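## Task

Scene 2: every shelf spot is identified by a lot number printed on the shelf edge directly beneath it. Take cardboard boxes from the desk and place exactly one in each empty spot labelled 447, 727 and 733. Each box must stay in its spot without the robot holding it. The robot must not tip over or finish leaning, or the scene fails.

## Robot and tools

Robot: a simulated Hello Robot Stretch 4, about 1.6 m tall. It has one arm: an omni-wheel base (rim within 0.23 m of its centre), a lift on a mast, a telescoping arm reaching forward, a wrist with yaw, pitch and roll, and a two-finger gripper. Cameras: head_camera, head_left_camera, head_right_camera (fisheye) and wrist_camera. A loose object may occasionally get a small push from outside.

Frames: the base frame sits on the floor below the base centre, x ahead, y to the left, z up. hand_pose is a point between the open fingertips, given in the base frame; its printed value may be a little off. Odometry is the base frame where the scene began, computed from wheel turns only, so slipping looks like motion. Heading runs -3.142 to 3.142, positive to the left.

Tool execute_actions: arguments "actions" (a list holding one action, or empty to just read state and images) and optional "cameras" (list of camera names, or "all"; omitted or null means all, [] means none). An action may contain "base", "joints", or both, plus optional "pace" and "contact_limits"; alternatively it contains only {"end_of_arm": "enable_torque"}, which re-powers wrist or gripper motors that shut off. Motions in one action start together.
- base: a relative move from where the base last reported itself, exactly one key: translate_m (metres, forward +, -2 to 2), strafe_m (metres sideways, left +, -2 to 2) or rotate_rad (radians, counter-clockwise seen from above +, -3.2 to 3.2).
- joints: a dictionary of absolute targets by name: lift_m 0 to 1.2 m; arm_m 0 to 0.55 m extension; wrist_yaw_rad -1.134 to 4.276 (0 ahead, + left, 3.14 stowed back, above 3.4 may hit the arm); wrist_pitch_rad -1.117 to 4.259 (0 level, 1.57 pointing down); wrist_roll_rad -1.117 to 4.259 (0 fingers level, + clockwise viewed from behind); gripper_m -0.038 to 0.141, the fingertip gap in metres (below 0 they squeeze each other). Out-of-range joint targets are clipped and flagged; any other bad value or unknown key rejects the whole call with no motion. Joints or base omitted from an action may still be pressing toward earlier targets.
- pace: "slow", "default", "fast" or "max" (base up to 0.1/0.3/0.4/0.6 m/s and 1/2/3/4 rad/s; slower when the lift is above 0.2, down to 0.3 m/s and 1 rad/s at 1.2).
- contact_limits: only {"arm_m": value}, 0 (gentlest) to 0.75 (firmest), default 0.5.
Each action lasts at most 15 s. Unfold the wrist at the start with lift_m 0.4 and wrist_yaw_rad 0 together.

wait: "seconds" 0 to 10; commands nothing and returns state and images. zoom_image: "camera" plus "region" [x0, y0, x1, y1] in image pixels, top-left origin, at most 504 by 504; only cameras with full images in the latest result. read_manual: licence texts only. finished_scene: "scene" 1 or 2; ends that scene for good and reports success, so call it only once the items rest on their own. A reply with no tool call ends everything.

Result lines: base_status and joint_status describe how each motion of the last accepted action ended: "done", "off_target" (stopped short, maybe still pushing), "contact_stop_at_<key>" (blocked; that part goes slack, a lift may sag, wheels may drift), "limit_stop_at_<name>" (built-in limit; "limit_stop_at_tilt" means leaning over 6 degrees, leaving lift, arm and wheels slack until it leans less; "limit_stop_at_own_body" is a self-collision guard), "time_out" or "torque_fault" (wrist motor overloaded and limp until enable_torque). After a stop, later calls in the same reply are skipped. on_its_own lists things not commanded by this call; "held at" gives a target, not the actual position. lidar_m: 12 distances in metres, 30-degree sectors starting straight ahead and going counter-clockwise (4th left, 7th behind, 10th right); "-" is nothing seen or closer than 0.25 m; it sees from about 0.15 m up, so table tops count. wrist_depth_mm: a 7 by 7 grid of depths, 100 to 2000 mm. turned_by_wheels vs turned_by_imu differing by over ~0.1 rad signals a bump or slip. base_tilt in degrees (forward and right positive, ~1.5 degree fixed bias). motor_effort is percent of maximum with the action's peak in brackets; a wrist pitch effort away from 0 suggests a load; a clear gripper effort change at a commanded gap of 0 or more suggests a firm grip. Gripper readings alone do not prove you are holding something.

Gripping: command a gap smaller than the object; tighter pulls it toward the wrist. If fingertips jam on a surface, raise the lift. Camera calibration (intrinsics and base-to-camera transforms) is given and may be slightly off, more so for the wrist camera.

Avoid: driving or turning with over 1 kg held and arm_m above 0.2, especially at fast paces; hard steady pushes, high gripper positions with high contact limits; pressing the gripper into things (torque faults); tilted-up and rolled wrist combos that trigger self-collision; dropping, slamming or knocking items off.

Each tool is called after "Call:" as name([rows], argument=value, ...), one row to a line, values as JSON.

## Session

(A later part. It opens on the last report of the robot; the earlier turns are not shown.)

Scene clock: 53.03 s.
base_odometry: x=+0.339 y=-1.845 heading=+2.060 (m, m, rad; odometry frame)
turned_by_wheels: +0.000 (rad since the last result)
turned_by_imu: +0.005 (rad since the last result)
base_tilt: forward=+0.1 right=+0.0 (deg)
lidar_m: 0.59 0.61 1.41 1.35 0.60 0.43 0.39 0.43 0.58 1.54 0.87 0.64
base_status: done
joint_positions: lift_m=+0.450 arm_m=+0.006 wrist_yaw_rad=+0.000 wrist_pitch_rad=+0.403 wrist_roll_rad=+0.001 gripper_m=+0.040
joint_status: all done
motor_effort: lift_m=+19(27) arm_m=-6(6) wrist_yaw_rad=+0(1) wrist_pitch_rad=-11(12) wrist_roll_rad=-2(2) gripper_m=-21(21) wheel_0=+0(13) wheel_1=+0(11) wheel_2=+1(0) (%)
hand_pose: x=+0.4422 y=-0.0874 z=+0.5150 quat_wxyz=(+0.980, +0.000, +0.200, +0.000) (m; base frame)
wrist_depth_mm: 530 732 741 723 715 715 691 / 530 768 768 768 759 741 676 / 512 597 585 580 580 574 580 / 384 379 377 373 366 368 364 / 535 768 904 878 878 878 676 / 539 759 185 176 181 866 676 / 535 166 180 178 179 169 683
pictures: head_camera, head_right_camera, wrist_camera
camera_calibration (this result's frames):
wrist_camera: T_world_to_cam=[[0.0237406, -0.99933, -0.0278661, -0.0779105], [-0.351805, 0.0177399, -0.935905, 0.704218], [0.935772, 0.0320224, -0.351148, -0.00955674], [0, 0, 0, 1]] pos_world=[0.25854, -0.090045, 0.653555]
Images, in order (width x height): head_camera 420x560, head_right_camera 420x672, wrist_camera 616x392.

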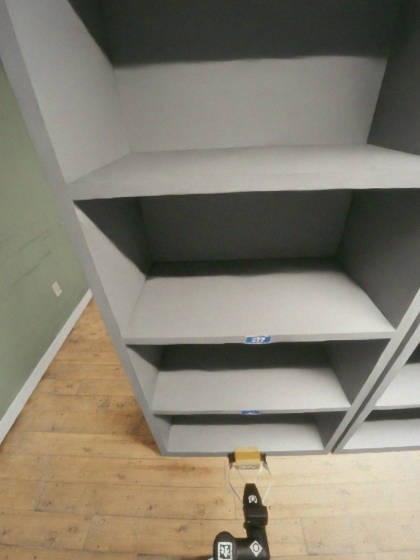

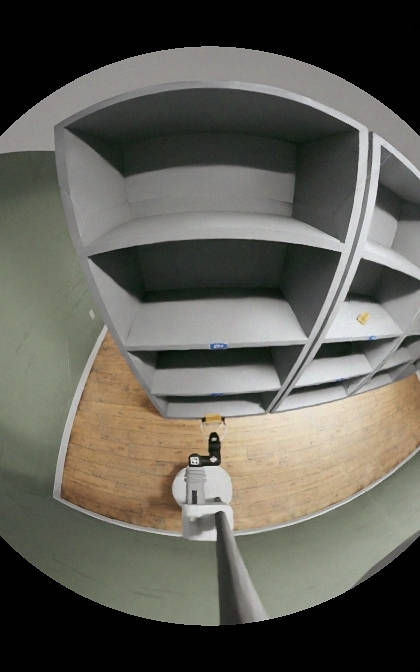

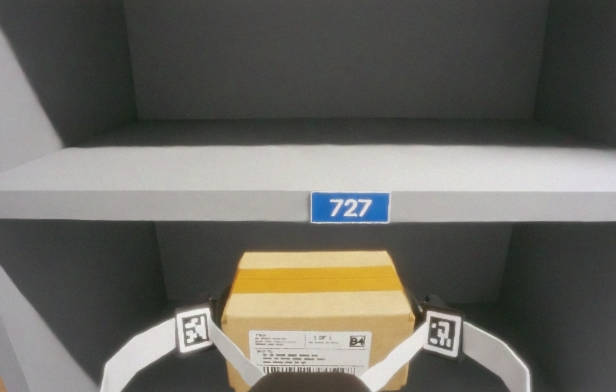

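Call:
execute_actions([
  {"base":{"strafe_m":-0.03},"joints":{"lift_m":0.515},"pace":"fast"},
], cameras=[])

Call:
execute_actions([
  {"joints":{"arm_m":0.35},"pace":"max"},
], cameras=[])

Call:
execute_actions([
  {"joints":{"lift_m":0.496}},
], cameras=[])

Call:
execute_actions([
  {"joints":{"gripper_m":0.115}},
], cameras=[])

Call:
execute_actions([
  {"joints":{"arm_m":0.005,"lift_m":0.505,"gripper_m":0.14},"pace":"max"},
], cameras=["wrist_camera"])

Call:
execute_actions([
  {"base":{"strafe_m":0.78},"joints":{"lift_m":0.3},"pace":"max"},
], cameras=[])

Call:
execute_actions([
  {"base":{"translate_m":1.78},"pace":"max"},
], cameras=["head_camera"])

Scene clock: 54.63 s.
base_odometry: x=+0.365 y=-1.831 heading=+2.060 (m, m, rad; odometry frame)
turned_by_wheels: +0.000 (rad since the last result)
turned_by_imu: +0.000 (rad since the last result)
base_tilt: forward=+0.0 right=-0.1 (deg)
lidar_m: 0.58 0.62 1.45 1.37 0.60 0.43 0.39 0.41 0.57 1.56 0.87 0.62
base_status: done
joint_positions: lift_m=+0.515 arm_m=+0.006 wrist_yaw_rad=+0.000 wrist_pitch_rad=+0.403 wrist_roll_rad=+0.001 gripper_m=+0.040
joint_status: all done
motor_effort: lift_m=+21(26) arm_m=-6(6) wrist_yaw_rad=+2(1) wrist_pitch_rad=-11(11) wrist_roll_rad=-2(1) gripper_m=-20(20) wheel_0=+1(10) wheel_1=+0(7) wheel_2=+0(1) (%)
hand_pose: x=+0.4423 y=-0.0874 z=+0.5798 quat_wxyz=(+0.980, +0.000, +0.200, +0.000) (m; base frame)
wrist_depth_mm: 569 732 741 732 732 715 640 / 580 759 768 759 759 750 647 / 580 768 798 788 788 778 634 / 525 539 539 539 535 530 525 / 410 402 399 384 389 389 387 / 574 820 184 176 182 866 647 / 569 166 180 178 179 169 640
pictures: none
No camera images: the call's "cameras" was empty. Leave "cameras" out to get every camera's image.

Scene clock: 56.33 s.
base_odometry: x=+0.365 y=-1.831 heading=+2.060 (m, m, rad; odometry frame)
turned_by_wheels: +0.000 (rad since the last result)
turned_by_imu: +0.000 (rad since the last result)
base_tilt: forward=+0.1 right=+0.0 (deg)
lidar_m: 0.59 0.61 1.45 1.38 0.58 0.43 0.40 0.42 0.58 1.55 0.86 0.62
base_status: not commanded
joint_positions: lift_m=+0.515 arm_m=+0.349 wrist_yaw_rad=+0.000 wrist_pitch_rad=+0.403 wrist_roll_rad=+0.001 gripper_m=+0.040
joint_status: all done
motor_effort: lift_m=+22(21) arm_m=+6(5) wrist_yaw_rad=-1(1) wrist_pitch_rad=-11(11) wrist_roll_rad=-2(2) gripper_m=-20(22) wheel_0=+1(1) wheel_1=+0(0) wheel_2=+0(0) (%)
hand_pose: x=+0.7853 y=-0.0873 z=+0.5798 quat_wxyz=(+0.980, +0.000, +0.200, +0.000) (m; base frame)
wrist_depth_mm: 424 421 421 418 413 410 407 / 445 439 439 436 433 427 427 / 469 466 462 459 455 449 449 / 488 488 484 480 473 469 469 / 379 379 382 379 375 373 368 / 291 293 184 175 182 286 286 / 239 166 179 178 179 169 236
pictures: none
No camera images: the call's "cameras" was empty. Leave "cameras" out to get every camera's image.

Scene clock: 57.13 s.
base_odometry: x=+0.365 y=-1.831 heading=+2.060 (m, m, rad; odometry frame)
turned_by_wheels: +0.000 (rad since the last result)
turned_by_imu: +0.000 (rad since the last result)
base_tilt: forward=+0.3 right=+0.0 (deg)
lidar_m: 0.58 0.63 1.45 1.39 0.61 0.44 0.39 0.42 0.58 1.55 0.87 0.62
base_status: not commanded
joint_positions: lift_m=+0.496 arm_m=+0.349 wrist_yaw_rad=+0.000 wrist_pitch_rad=+0.403 wrist_roll_rad=+0.001 gripper_m=+0.040
joint_status: all done
motor_effort: lift_m=+17(20) arm_m=+6(6) wrist_yaw_rad=-1(0) wrist_pitch_rad=-11(11) wrist_roll_rad=-1(3) gripper_m=-21(20) wheel_0=+1(1) wheel_1=+0(0) wheel_2=+0(0) (%)
hand_pose: x=+0.7852 y=-0.0873 z=+0.5612 quat_wxyz=(+0.980, +0.000, +0.200, +0.000) (m; base frame)
wrist_depth_mm: 424 421 418 415 413 410 404 / 442 442 442 439 433 427 424 / 469 466 466 459 455 452 449 / 484 480 477 477 466 466 466 / 340 343 342 340 336 334 330 / 260 262 184 176 181 258 257 / 215 166 179 178 179 169 211
pictures: none
No camera images: the call's "cameras" was empty. Leave "cameras" out to get every camera's image.

Scene clock: 58.77 s.
base_odometry: x=+0.365 y=-1.831 heading=+2.060 (m, m, rad; odometry frame)
turned_by_wheels: +0.000 (rad since the last result)
turned_by_imu: +0.000 (rad since the last result)
base_tilt: forward=+0.1 right=+0.1 (deg)
lidar_m: 0.57 0.61 1.45 1.38 0.60 0.43 0.39 0.40 0.56 1.54 0.87 0.64
base_status: not commanded
joint_positions: lift_m=+0.496 arm_m=+0.349 wrist_yaw_rad=+0.000 wrist_pitch_rad=+0.402 wrist_roll_rad=+0.001 gripper_m=+0.115
joint_status: all done
motor_effort: lift_m=+17(17) arm_m=+6(6) wrist_yaw_rad=+0(1) wrist_pitch_rad=-9(11) wrist_roll_rad=-2(2) gripper_m=-1(22) wheel_0=+1(1) wheel_1=+0(0) wheel_2=+0(0) (%)
hand_pose: x=+0.7853 y=-0.0873 z=+0.5614 quat_wxyz=(+0.980, +0.000, +0.200, +0.000) (m; base frame)
wrist_depth_mm: 421 421 421 415 415 413 407 / 445 442 442 439 430 430 424 / 469 466 459 462 455 452 449 / 484 480 477 473 469 466 462 / 343 343 342 238 340 336 332 / 263 265 194 191 193 248 257 / 216 213 204 153 202 206 213
pictures: none
No camera images: the call's "cameras" was empty. Leave "cameras" out to get every camera's image.

Scene clock: 60.47 s.
base_odometry: x=+0.365 y=-1.831 heading=+2.060 (m, m, rad; odometry frame)
turned_by_wheels: +0.000 (rad since the last result)
turned_by_imu: +0.000 (rad since the last result)
base_tilt: forward=+0.1 right=-0.1 (deg)
lidar_m: 0.57 0.62 1.44 1.38 0.59 0.44 0.40 0.42 0.60 1.57 0.88 0.60
base_status: not commanded
joint_positions: lift_m=+0.505 arm_m=+0.006 wrist_yaw_rad=+0.000 wrist_pitch_rad=+0.402 wrist_roll_rad=+0.001 gripper_m=+0.140
joint_status: all done
motor_effort: lift_m=+20(21) arm_m=-6(7) wrist_yaw_rad=+1(1) wrist_pitch_rad=-8(8) wrist_roll_rad=-2(3) gripper_m=+0(2) wheel_0=+1(1) wheel_1=+0(0) wheel_2=+0(0) (%)
hand_pose: x=+0.4424 y=-0.0875 z=+0.5702 quat_wxyz=(+0.980, +0.000, +0.200, +0.000) (m; base frame)
wrist_depth_mm: 569 741 741 723 723 723 640 / 574 768 768 778 759 741 647 / 580 778 798 798 788 778 634 / 517 517 517 512 504 504 504 / 402 394 394 387 389 384 382 / 580 683 931 931 946 208 654 / 569 723 831 152 798 778 640
pictures: wrist_camera
camera_calibration (this result's frames):
wrist_camera: T_world_to_cam=[[0.0235879, -0.999334, -0.0278418, -0.0763691], [-0.350842, 0.0178035, -0.936265, 0.755768], [0.936138, 0.0318526, -0.350188, 0.00898586], [0, 0, 0, 1]] pos_world=[0.258545, -0.0900598, 0.70862]
Images, in order (width x height): wrist_camera 616x392.

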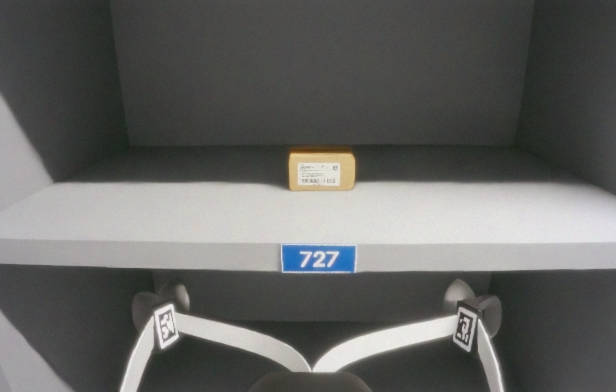

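Scene clock: 63.40 s.
base_odometry: x=-0.324 y=-2.197 heading=+2.060 (m, m, rad; odometry frame)
turned_by_wheels: +0.000 (rad since the last result)
turned_by_imu: -0.004 (rad since the last result)
base_tilt: forward=+0.1 right=+0.0 (deg)
lidar_m: 2.47 0.88 0.64 0.59 0.62 0.44 0.41 0.43 0.57 1.60 0.87 0.71
base_status: done
joint_positions: lift_m=+0.300 arm_m=+0.006 wrist_yaw_rad=+0.000 wrist_pitch_rad=+0.402 wrist_roll_rad=+0.001 gripper_m=+0.140
joint_status: all done
motor_effort: lift_m=+19(17) arm_m=-6(6) wrist_yaw_rad=+1(0) wrist_pitch_rad=-8(8) wrist_roll_rad=-3(2) gripper_m=-1(0) wheel_0=+1(9) wheel_1=+1(11) wheel_2=-2(3) (%)
hand_pose: x=+0.4424 y=-0.0874 z=+0.3653 quat_wxyz=(+0.980, +0.000, +0.200, +0.000) (m; base frame)
wrist_depth_mm: 946 1366 - - - - 492 / 976 1366 - - - 715 500 / 976 1366 - - - 732 500 / 976 1308 1464 1464 1430 732 500 / 931 1060 1042 1078 1042 732 500 / 798 768 809 809 809 208 496 / 661 640 654 152 634 615 496
pictures: none
No camera images: the call's "cameras" was empty. Leave "cameras" out to get every camera's image.

Scene clock: 68.07 s.
base_odometry: x=-1.160 y=-0.626 heading=+2.060 (m, m, rad; odometry frame)
turned_by_wheels: +0.000 (rad since the last result)
turned_by_imu: -0.004 (rad since the last result)
base_tilt: forward=+0.2 right=-0.1 (deg)
lidar_m: 1.55 0.84 0.66 0.61 0.64 0.89 2.19 0.82 1.02 2.71 1.09 0.92
base_status: done
joint_positions: lift_m=+0.300 arm_m=+0.006 wrist_yaw_rad=+0.000 wrist_pitch_rad=+0.402 wrist_roll_rad=+0.001 gripper_m=+0.140
joint_status: not commanded
motor_effort: lift_m=+19(19) arm_m=-6(6) wrist_yaw_rad=+1(0) wrist_pitch_rad=-8(8) wrist_roll_rad=-3(2) gripper_m=+0(1) wheel_0=-1(9) wheel_1=-1(7) wheel_2=+1(12) (%)
hand_pose: x=+0.4424 y=-0.0874 z=+0.3653 quat_wxyz=(+0.980, +0.000, +0.200, +0.000) (m; base frame)
wrist_depth_mm: 1008 1182 1205 1182 1182 1182 1138 / 1008 1255 1255 1255 1229 1229 820 / 1008 1308 1336 1308 1308 1308 866 / 1008 1336 1366 1336 1366 1308 904 / 960 1060 1060 1060 1042 1042 931 / 809 778 809 809 809 208 759 / 661 640 654 151 634 634 654
pictures: head_camera
Images, in order (width x height): head_camera 420x560.

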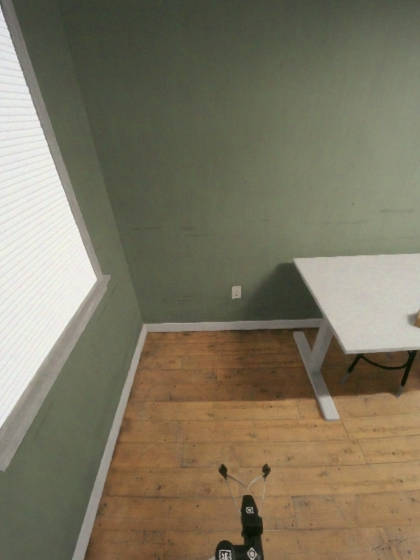

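Call:
execute_actions([
  {"base":{"rotate_rad":-0.74},"joints":{"lift_m":0.73,"arm_m":0.2},"pace":"max"},
], cameras=[])

Call:
execute_actions([
  {"base":{"translate_m":0.36},"joints":{"arm_m":0.36,"lift_m":0.72},"pace":"max"},
], cameras=["head_camera","wrist_camera"])

Scene clock: 70.13 s.
base_odometry: x=-1.160 y=-0.626 heading=+1.320 (m, m, rad; odometry frame)
turned_by_wheels: -0.740 (rad since the last result)
turned_by_imu: -0.753 (rad since the last result)
base_tilt: forward=+0.0 right=-0.1 (deg)
lidar_m: 0.93 1.14 1.15 0.68 0.61 0.62 0.74 1.35 0.82 0.86 1.58 1.44
base_status: done
joint_positions: lift_m=+0.730 arm_m=+0.199 wrist_yaw_rad=+0.000 wrist_pitch_rad=+0.402 wrist_roll_rad=+0.001 gripper_m=+0.140
joint_status: all done
motor_effort: lift_m=+20(24) arm_m=+6(8) wrist_yaw_rad=+1(2) wrist_pitch_rad=-7(8) wrist_roll_rad=-2(3) gripper_m=+0(0) wheel_0=+1(8) wheel_1=+0(9) wheel_2=+1(7) (%)
hand_pose: x=+0.6354 y=-0.0874 z=+0.7952 quat_wxyz=(+0.980, +0.000, +0.200, +0.000) (m; base frame)
wrist_depth_mm: 1008 1138 1308 1537 1921 - - / 1042 1160 1366 1661 1921 - - / 1060 1078 1042 1025 1025 1397 - / 1098 723 627 741 - - - / 1138 1281 1537 1708 1808 1921 1808 / 1182 1281 1430 1430 1464 208 1430 / 1182 1160 1160 151 1160 1160 1182
pictures: none
No camera images: the call's "cameras" was empty. Leave "cameras" out to get every camera's image.

Scene clock: 72.47 s.
base_odometry: x=-1.071 y=-0.277 heading=+1.320 (m, m, rad; odometry frame)
turned_by_wheels: +0.000 (rad since the last result)
turned_by_imu: -0.001 (rad since the last result)
base_tilt: forward=+0.2 right=+0.0 (deg)
lidar_m: 0.57 0.63 1.29 0.98 0.83 0.87 1.04 1.87 1.01 1.17 2.08 0.97
base_status: done
joint_positions: lift_m=+0.720 arm_m=+0.359 wrist_yaw_rad=+0.000 wrist_pitch_rad=+0.402 wrist_roll_rad=+0.001 gripper_m=+0.140
joint_status: all done
motor_effort: lift_m=+18(19) arm_m=+5(7) wrist_yaw_rad=+0(2) wrist_pitch_rad=-8(9) wrist_roll_rad=-1(2) gripper_m=-1(0) wheel_0=+0(4) wheel_1=+0(7) wheel_2=+0(10) (%)
hand_pose: x=+0.7954 y=-0.0874 z=+0.7854 quat_wxyz=(+0.980, +0.000, +0.200, +0.000) (m; base frame)
wrist_depth_mm: 715 798 946 1118 1366 1808 - / 732 831 976 1182 1464 1863 - / 759 842 960 976 976 960 991 / 591 597 597 580 585 585 574 / 421 418 418 355 413 413 1708 / 322 309 325 320 322 208 1430 / 265 256 264 152 262 1118 1160
pictures: head_camera, wrist_camera
camera_calibration (this result's frames):
wrist_camera: T_world_to_cam=[[0.0240518, -0.999323, -0.0278376, -0.078955], [-0.350681, 0.0176426, -0.936329, 1.08098], [0.936186, 0.0322826, -0.35002, -0.246276], [0, 0, 0, 1]] pos_world=[0.611538, -0.0900223, 0.923749]
Images, in order (width x height): head_camera 420x560, wrist_camera 616x392.

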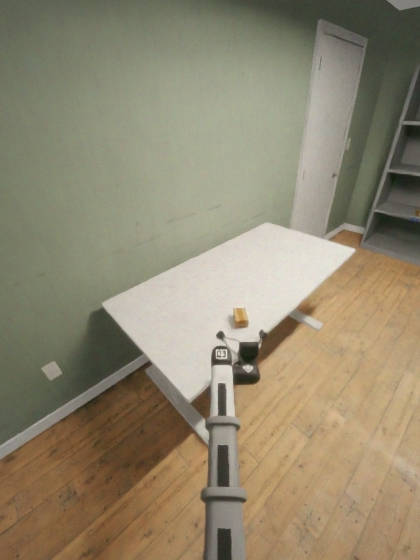

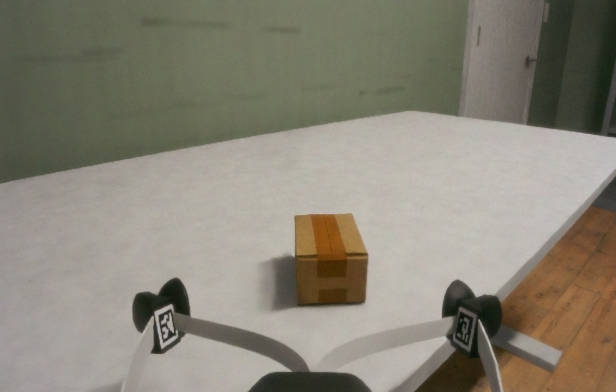

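Call:
execute_actions([
  {"joints":{"lift_m":0.687,"arm_m":0.49,"gripper_m":0.11,"wrist_yaw_rad":-0.035},"pace":"fast"},
], cameras=["wrist_camera"])

Call:
execute_actions([
  {"joints":{"gripper_m":0.012,"lift_m":0.683}},
], cameras=[])

Call:
execute_actions([
  {"joints":{"lift_m":0.70},"pace":"fast"},
], cameras=["wrist_camera"])

Call:
execute_actions([
  {"base":{"translate_m":-0.36},"joints":{"arm_m":0.005,"wrist_yaw_rad":0},"pace":"max"},
], cameras=[])

Call:
execute_actions([
  {"base":{"rotate_rad":0.745},"joints":{"lift_m":0.3},"pace":"max"},
], cameras=["wrist_camera"])

Scene clock: 74.27 s.
base_odometry: x=-1.071 y=-0.277 heading=+1.320 (m, m, rad; odometry frame)
turned_by_wheels: +0.000 (rad since the last result)
turned_by_imu: +0.000 (rad since the last result)
base_tilt: forward=+0.2 right=+0.0 (deg)
lidar_m: 0.55 0.64 1.30 0.97 0.83 0.89 1.06 1.87 1.00 1.18 2.13 0.96
base_status: not commanded
joint_positions: lift_m=+0.687 arm_m=+0.489 wrist_yaw_rad=-0.035 wrist_pitch_rad=+0.402 wrist_roll_rad=+0.001 gripper_m=+0.110
joint_status: all done
motor_effort: lift_m=+17(17) arm_m=+5(7) wrist_yaw_rad=+0(3) wrist_pitch_rad=-8(8) wrist_roll_rad=-2(2) gripper_m=-1(0) wheel_0=+0(0) wheel_1=+1(1) wheel_2=+0(1) (%)
hand_pose: x=+0.9222 y=-0.0966 z=+0.7525 quat_wxyz=(+0.980, +0.004, +0.200, -0.017) (m; base frame)
wrist_depth_mm: 647 732 866 1025 1281 1661 - / 668 759 904 1098 1366 1863 - / 691 759 831 820 809 809 820 / 504 500 492 492 484 484 484 / 351 351 351 246 347 345 342 / 268 271 250 192 210 265 265 / 221 218 216 153 211 210 227
pictures: wrist_camera
camera_calibration (this result's frames):
wrist_camera: T_world_to_cam=[[-0.010915, -0.999553, -0.0278385, -0.0599211], [-0.349879, 0.0298979, -0.936318, 1.09525], [0.936731, -0.000479835, -0.350049, -0.379807], [0, 0, 0, 1]] pos_world=[0.738328, -0.0928223, 0.890882]
Images, in order (width x height): wrist_camera 616x392.

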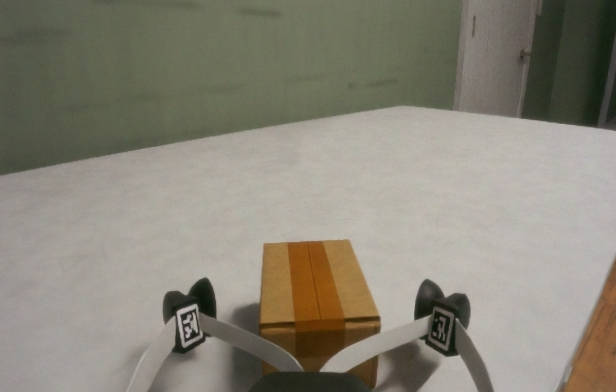

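Scene clock: 76.07 s.
base_odometry: x=-1.071 y=-0.277 heading=+1.320 (m, m, rad; odometry frame)
turned_by_wheels: +0.000 (rad since the last result)
turned_by_imu: +0.000 (rad since the last result)
base_tilt: forward=+0.2 right=-0.1 (deg)
lidar_m: 0.56 0.62 1.29 0.99 0.83 0.88 1.04 1.86 0.99 1.16 2.12 0.97
base_status: not commanded
joint_positions: lift_m=+0.683 arm_m=+0.489 wrist_yaw_rad=-0.035 wrist_pitch_rad=+0.403 wrist_roll_rad=+0.001 gripper_m=+0.012
joint_status: all done
motor_effort: lift_m=+17(18) arm_m=+6(6) wrist_yaw_rad=+0(0) wrist_pitch_rad=-10(10) wrist_roll_rad=-2(2) gripper_m=-21(20) wheel_0=+0(0) wheel_1=+1(0) wheel_2=-1(1) (%)
hand_pose: x=+0.9221 y=-0.0966 z=+0.7483 quat_wxyz=(+0.980, +0.004, +0.200, -0.017) (m; base frame)
wrist_depth_mm: 640 732 854 1025 1308 1708 - / 668 759 904 1078 1336 1863 - / 676 759 798 788 788 778 788 / 480 480 480 473 473 469 466 / 340 342 342 227 338 334 330 / 262 264 202 176 183 259 256 / 215 182 183 168 174 162 220
pictures: none
No camera images: the call's "cameras" was empty. Leave "cameras" out to get every camera's image.

Scene clock: 76.73 s.
base_odometry: x=-1.071 y=-0.277 heading=+1.320 (m, m, rad; odometry frame)
turned_by_wheels: +0.000 (rad since the last result)
turned_by_imu: +0.000 (rad since the last result)
base_tilt: forward=+0.1 right=-0.2 (deg)
lidar_m: 0.56 0.64 1.28 0.96 0.83 0.87 1.02 1.87 0.99 1.17 2.08 0.95
base_status: not commanded
joint_positions: lift_m=+0.700 arm_m=+0.489 wrist_yaw_rad=-0.035 wrist_pitch_rad=+0.403 wrist_roll_rad=+0.001 gripper_m=+0.012
joint_status: all done
motor_effort: lift_m=+21(22) arm_m=+5(6) wrist_yaw_rad=+1(0) wrist_pitch_rad=-11(11) wrist_roll_rad=-3(2) gripper_m=-22(21) wheel_0=+0(0) wheel_1=+1(1) wheel_2=-1(0) (%)
hand_pose: x=+0.9221 y=-0.0966 z=+0.7648 quat_wxyz=(+0.980, +0.004, +0.200, -0.017) (m; base frame)
wrist_depth_mm: 640 732 866 1042 1308 1708 - / 668 768 891 1078 1366 1808 - / 691 768 866 878 866 866 854 / 535 530 525 521 521 517 512 / 375 377 375 228 370 368 364 / 289 290 203 176 184 285 283 / 236 191 182 167 173 162 238
pictures: wrist_camera
camera_calibration (this result's frames):
wrist_camera: T_world_to_cam=[[-0.0109748, -0.999552, -0.0278624, -0.0595095], [-0.350824, 0.0299418, -0.935963, 1.10737], [0.936377, -0.000497185, -0.350995, -0.37433], [0, 0, 0, 1]] pos_world=[0.738353, -0.0928256, 0.903413]
Images, in order (width x height): wrist_camera 616x392.

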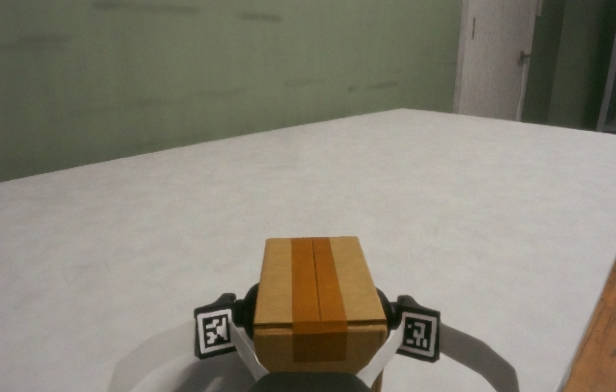

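Scene clock: 78.97 s.
base_odometry: x=-1.160 y=-0.626 heading=+1.320 (m, m, rad; odometry frame)
turned_by_wheels: +0.000 (rad since the last result)
turned_by_imu: +0.000 (rad since the last result)
base_tilt: forward=+0.1 right=+0.1 (deg)
lidar_m: 0.92 1.12 1.18 0.70 0.62 0.62 0.75 1.34 0.82 0.86 1.54 1.44
base_status: done
joint_positions: lift_m=+0.700 arm_m=+0.006 wrist_yaw_rad=+0.000 wrist_pitch_rad=+0.403 wrist_roll_rad=+0.001 gripper_m=+0.012
joint_status: all done
motor_effort: lift_m=+22(21) arm_m=-6(7) wrist_yaw_rad=+1(5) wrist_pitch_rad=-11(12) wrist_roll_rad=-2(1) gripper_m=-21(21) wheel_0=+1(7) wheel_1=+0(5) wheel_2=+0(9) (%)
hand_pose: x=+0.4422 y=-0.0875 z=+0.7648 quat_wxyz=(+0.980, +0.000, +0.200, +0.000) (m; base frame)
wrist_depth_mm: 1118 1255 1464 1756 - - - / 1160 1281 1537 1756 - - - / 1205 1281 904 1025 1863 - - / 1229 1397 1430 1808 - - - / 1281 1464 1708 227 1863 1756 1808 / 1308 1430 202 176 183 1397 1430 / 1182 647 183 168 173 162 1182
pictures: none
No camera images: the call's "cameras" was empty. Leave "cameras" out to get every camera's image.

Scene clock: 80.57 s.
base_odometry: x=-1.160 y=-0.626 heading=+2.065 (m, m, rad; odometry frame)
turned_by_wheels: +0.745 (rad since the last result)
turned_by_imu: +0.757 (rad since the last result)
base_tilt: forward=+0.2 right=-0.1 (deg)
lidar_m: 1.56 0.85 0.65 0.63 0.65 0.89 2.20 0.85 1.06 2.78 1.07 0.93
base_status: done
joint_positions: lift_m=+0.300 arm_m=+0.006 wrist_yaw_rad=+0.000 wrist_pitch_rad=+0.403 wrist_roll_rad=+0.001 gripper_m=+0.012
joint_status: all done
motor_effort: lift_m=+18(17) arm_m=-5(6) wrist_yaw_rad=+0(2) wrist_pitch_rad=-11(11) wrist_roll_rad=-3(2) gripper_m=-22(23) wheel_0=+0(7) wheel_1=-1(7) wheel_2=+1(7) (%)
hand_pose: x=+0.4422 y=-0.0874 z=+0.3650 quat_wxyz=(+0.980, +0.000, +0.200, +0.000) (m; base frame)
wrist_depth_mm: 976 1205 1205 1182 1205 1160 1138 / 1008 1229 1229 1255 1229 1229 820 / 1008 1336 1336 1336 1308 1308 831 / 1025 1308 1366 1366 1336 1308 891 / 960 1042 1060 227 1025 1025 904 / 798 820 202 176 183 798 768 / 661 394 182 168 173 162 654
pictures: wrist_camera
camera_calibration (this result's frames):
wrist_camera: T_world_to_cam=[[0.0240354, -0.999323, -0.0278696, -0.0821371], [-0.351893, 0.0176365, -0.935874, 0.56392], [0.935732, 0.0323012, -0.351231, -0.0621111], [0, 0, 0, 1]] pos_world=[0.258533, -0.0900207, 0.503653]
Images, in order (width x height): wrist_camera 616x392.

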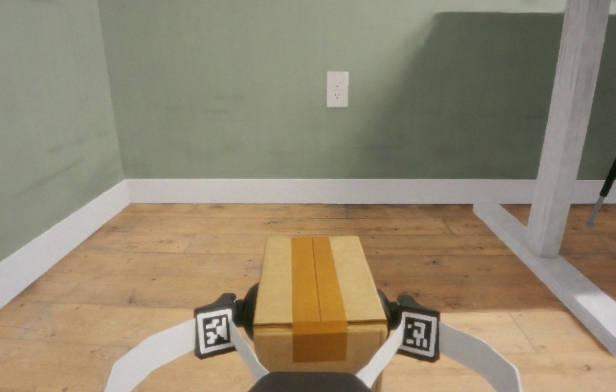

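Call:
execute_actions([
  {"base":{"translate_m":-1.8},"pace":"max"},
], cameras=[])

Call:
execute_actions([
  {"base":{"strafe_m":-1.71},"joints":{"lift_m":0.4},"pace":"max"},
], cameras=["head_right_camera","wrist_camera"])

Scene clock: 85.50 s.
base_odometry: x=-0.306 y=-2.211 heading=+2.065 (m, m, rad; odometry frame)
turned_by_wheels: +0.000 (rad since the last result)
turned_by_imu: +0.002 (rad since the last result)
base_tilt: forward=+0.1 right=+0.1 (deg)
lidar_m: 2.45 0.89 0.64 0.60 0.56 0.42 0.39 0.41 0.56 1.52 0.88 0.73
base_status: done
joint_positions: lift_m=+0.300 arm_m=+0.006 wrist_yaw_rad=+0.000 wrist_pitch_rad=+0.403 wrist_roll_rad=+0.001 gripper_m=+0.012
joint_status: not commanded
motor_effort: lift_m=+18(18) arm_m=-6(5) wrist_yaw_rad=+0(0) wrist_pitch_rad=-11(12) wrist_roll_rad=-2(2) gripper_m=-21(22) wheel_0=+2(5) wheel_1=+1(7) wheel_2=+1(12) (%)
hand_pose: x=+0.4422 y=-0.0874 z=+0.3651 quat_wxyz=(+0.980, +0.000, +0.200, +0.000) (m; base frame)
wrist_depth_mm: 960 1397 - - - 707 484 / 960 1366 - - - 707 488 / 991 1397 - - - 715 488 / 976 1308 1464 1464 1464 715 488 / 931 1060 1042 227 1042 715 492 / 798 798 202 176 183 699 488 / 661 392 183 168 173 162 480
pictures: none
No camera images: the call's "cameras" was empty. Leave "cameras" out to get every camera's image.

Scene clock: 89.90 s.
base_odometry: x=+1.199 y=-1.399 heading=+2.065 (m, m, rad; odometry frame)
turned_by_wheels: +0.000 (rad since the last result)
turned_by_imu: +0.010 (rad since the last result)
base_tilt: forward=+0.2 right=-0.1 (deg)
lidar_m: 0.59 0.63 0.89 1.53 0.57 0.40 0.37 0.41 0.58 1.56 0.87 0.63
base_status: done
joint_positions: lift_m=+0.400 arm_m=+0.006 wrist_yaw_rad=+0.000 wrist_pitch_rad=+0.403 wrist_roll_rad=+0.001 gripper_m=+0.012
joint_status: all done
motor_effort: lift_m=+20(24) arm_m=-6(6) wrist_yaw_rad=+1(0) wrist_pitch_rad=-10(12) wrist_roll_rad=-3(1) gripper_m=-22(22) wheel_0=+0(14) wheel_1=-1(12) wheel_2=+1(3) (%)
hand_pose: x=+0.4422 y=-0.0874 z=+0.4650 quat_wxyz=(+0.980, +0.000, +0.200, +0.000) (m; base frame)
wrist_depth_mm: 564 750 750 741 741 723 654 / 569 759 768 759 759 750 640 / 382 377 375 368 366 362 359 / 574 809 866 866 866 842 647 / 569 820 931 228 904 878 640 / 569 778 203 176 184 820 647 / 564 407 183 168 173 162 634
pictures: head_right_camera, wrist_camera
camera_calibration (this result's frames):
wrist_camera: T_world_to_cam=[[0.023851, -0.999327, -0.0278662, -0.0793229], [-0.351743, 0.0177033, -0.935929, 0.657396], [0.935793, 0.0321246, -0.351084, -0.0271269], [0, 0, 0, 1]] pos_world=[0.258512, -0.0900362, 0.603542]
Images, in order (width x height): head_right_camera 420x672, wrist_camera 616x392.

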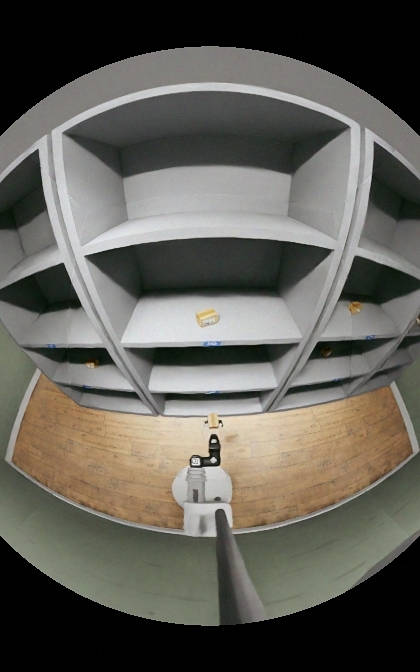

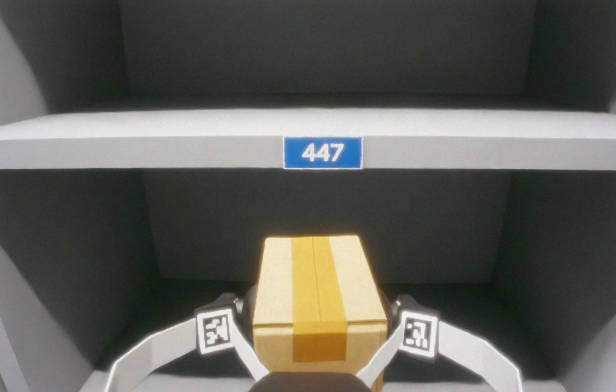

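Call:
execute_actions([
  {"joints":{"lift_m":0.515},"pace":"max"},
], cameras=[])

Call:
execute_actions([
  {"joints":{"arm_m":0.355},"pace":"max"},
], cameras=[])

Call:
execute_actions([
  {"joints":{"lift_m":0.496}},
], cameras=[])

Call:
execute_actions([
  {"joints":{"gripper_m":0.09}},
], cameras=[])

Call:
execute_actions([
  {"joints":{"arm_m":0.05,"lift_m":0.505},"pace":"max"},
], cameras=["wrist_camera"])

Scene clock: 91.23 s.
base_odometry: x=+1.199 y=-1.399 heading=+2.065 (m, m, rad; odometry frame)
turned_by_wheels: +0.000 (rad since the last result)
turned_by_imu: +0.000 (rad since the last result)
base_tilt: forward=+0.2 right=+0.0 (deg)
lidar_m: 0.59 0.61 0.88 1.54 0.58 0.40 0.37 0.41 0.57 1.55 0.88 0.63
base_status: not commanded
joint_positions: lift_m=+0.515 arm_m=+0.006 wrist_yaw_rad=+0.000 wrist_pitch_rad=+0.403 wrist_roll_rad=+0.001 gripper_m=+0.012
joint_status: all done
motor_effort: lift_m=+21(24) arm_m=-6(6) wrist_yaw_rad=+0(0) wrist_pitch_rad=-10(12) wrist_roll_rad=-3(2) gripper_m=-21(22) wheel_0=+0(0) wheel_1=-1(1) wheel_2=+1(1) (%)
hand_pose: x=+0.4422 y=-0.0874 z=+0.5799 quat_wxyz=(+0.980, +0.000, +0.200, +0.000) (m; base frame)
wrist_depth_mm: 559 750 750 750 741 723 654 / 569 778 788 778 778 759 640 / 574 759 820 798 788 778 640 / 521 544 539 535 535 535 530 / 436 421 415 227 407 402 397 / 569 820 203 176 184 917 634 / 564 413 182 168 173 162 654
pictures: none
No camera images: the call's "cameras" was empty. Leave "cameras" out to get every camera's image.

Scene clock: 92.93 s.
base_odometry: x=+1.199 y=-1.399 heading=+2.065 (m, m, rad; odometry frame)
turned_by_wheels: +0.000 (rad since the last result)
turned_by_imu: +0.000 (rad since the last result)
base_tilt: forward=+0.0 right=-0.2 (deg)
lidar_m: 0.59 0.63 0.89 1.53 0.56 0.41 0.38 0.41 0.57 1.56 0.90 0.62
base_status: not commanded
joint_positions: lift_m=+0.515 arm_m=+0.354 wrist_yaw_rad=+0.000 wrist_pitch_rad=+0.403 wrist_roll_rad=+0.001 gripper_m=+0.012
joint_status: all done
motor_effort: lift_m=+21(21) arm_m=+6(6) wrist_yaw_rad=-1(1) wrist_pitch_rad=-10(10) wrist_roll_rad=-2(4) gripper_m=-22(23) wheel_0=+0(0) wheel_1=-1(1) wheel_2=+1(1) (%)
hand_pose: x=+0.7903 y=-0.0873 z=+0.5799 quat_wxyz=(+0.980, +0.000, +0.200, +0.000) (m; base frame)
wrist_depth_mm: 436 433 430 424 421 418 413 / 459 452 452 449 442 436 433 / 484 480 477 473 462 459 455 / 500 496 492 488 484 477 477 / 379 379 379 227 375 375 370 / 290 293 202 176 184 289 286 / 239 193 183 168 173 163 236
pictures: none
No camera images: the call's "cameras" was empty. Leave "cameras" out to get every camera's image.

Scene clock: 93.73 s.
base_odometry: x=+1.199 y=-1.399 heading=+2.065 (m, m, rad; odometry frame)
turned_by_wheels: +0.000 (rad since the last result)
turned_by_imu: +0.000 (rad since the last result)
base_tilt: forward=+0.1 right=+0.0 (deg)
lidar_m: 0.60 0.61 0.87 1.53 0.58 0.40 0.37 0.39 0.56 1.59 0.88 0.63
base_status: not commanded
joint_positions: lift_m=+0.496 arm_m=+0.354 wrist_yaw_rad=+0.000 wrist_pitch_rad=+0.403 wrist_roll_rad=+0.001 gripper_m=+0.012
joint_status: all done
motor_effort: lift_m=+17(19) arm_m=+6(6) wrist_yaw_rad=+0(0) wrist_pitch_rad=-11(11) wrist_roll_rad=-2(3) gripper_m=-24(21) wheel_0=+0(0) wheel_1=-1(1) wheel_2=+1(1) (%)
hand_pose: x=+0.7903 y=-0.0873 z=+0.5612 quat_wxyz=(+0.980, +0.000, +0.200, +0.000) (m; base frame)
wrist_depth_mm: 436 439 430 421 424 415 413 / 459 455 449 445 442 439 430 / 488 480 473 473 466 459 455 / 484 484 477 473 469 469 462 / 342 342 342 227 338 336 329 / 260 263 202 176 183 259 256 / 215 181 182 168 173 162 212
pictures: none
No camera images: the call's "cameras" was empty. Leave "cameras" out to get every camera's image.

Scene clock: 95.30 s.
base_odometry: x=+1.199 y=-1.399 heading=+2.065 (m, m, rad; odometry frame)
turned_by_wheels: +0.000 (rad since the last result)
turned_by_imu: +0.000 (rad since the last result)
base_tilt: forward=+0.2 right=-0.1 (deg)
lidar_m: 0.59 0.64 0.89 1.54 0.56 0.41 0.38 0.41 0.58 1.57 0.89 0.63
base_status: not commanded
joint_positions: lift_m=+0.496 arm_m=+0.354 wrist_yaw_rad=+0.000 wrist_pitch_rad=+0.402 wrist_roll_rad=+0.001 gripper_m=+0.090
joint_status: all done
motor_effort: lift_m=+17(17) arm_m=+6(6) wrist_yaw_rad=+0(0) wrist_pitch_rad=-8(11) wrist_roll_rad=-2(2) gripper_m=-2(23) wheel_0=+0(0) wheel_1=-1(1) wheel_2=+1(2) (%)
hand_pose: x=+0.7904 y=-0.0873 z=+0.5614 quat_wxyz=(+0.980, +0.000, +0.200, +0.000) (m; base frame)
wrist_depth_mm: 436 436 430 427 421 418 413 / 459 459 452 445 442 436 433 / 484 480 473 469 469 455 452 / 488 484 480 477 477 469 469 / 342 342 343 238 340 336 332 / 262 264 212 185 193 259 257 / 216 213 207 151 200 207 213
pictures: none
No camera images: the call's "cameras" was empty. Leave "cameras" out to get every camera's image.

Scene clock: 96.90 s.
base_odometry: x=+1.199 y=-1.399 heading=+2.065 (m, m, rad; odometry frame)
turned_by_wheels: +0.000 (rad since the last result)
turned_by_imu: +0.000 (rad since the last result)
base_tilt: forward=+0.0 right=-0.1 (deg)
lidar_m: 0.61 0.65 0.89 1.51 0.55 0.41 0.38 0.40 0.59 1.55 0.87 0.64
base_status: not commanded
joint_positions: lift_m=+0.505 arm_m=+0.051 wrist_yaw_rad=+0.000 wrist_pitch_rad=+0.402 wrist_roll_rad=+0.001 gripper_m=+0.090
joint_status: all done
motor_effort: lift_m=+20(22) arm_m=-6(7) wrist_yaw_rad=+1(1) wrist_pitch_rad=-8(8) wrist_roll_rad=-1(2) gripper_m=-1(2) wheel_0=+0(0) wheel_1=-1(1) wheel_2=+1(1) (%)
hand_pose: x=+0.4874 y=-0.0875 z=+0.5702 quat_wxyz=(+0.980, +0.000, +0.200, +0.000) (m; base frame)
wrist_depth_mm: 559 715 715 707 699 691 654 / 564 750 750 741 732 723 647 / 569 768 768 759 759 750 640 / 517 517 517 473 508 504 500 / 377 368 366 364 362 359 357 / 569 820 214 904 359 820 634 / 564 707 788 151 788 778 654
pictures: wrist_camera
camera_calibration (this result's frames):
wrist_camera: T_world_to_cam=[[0.023599, -0.999334, -0.0278434, -0.0774311], [-0.350847, 0.017801, -0.936264, 0.771549], [0.936136, 0.0318637, -0.350193, -0.0331075], [0, 0, 0, 1]] pos_world=[0.303516, -0.0900589, 0.708624]
Images, in order (width x height): wrist_camera 616x392.

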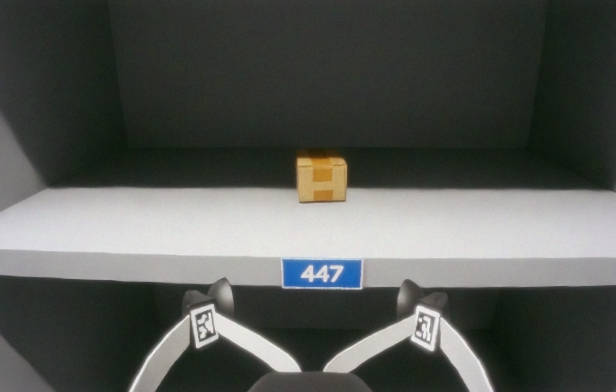

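Call:
finished_scene(scene=2)

The scene is finished: the task was done.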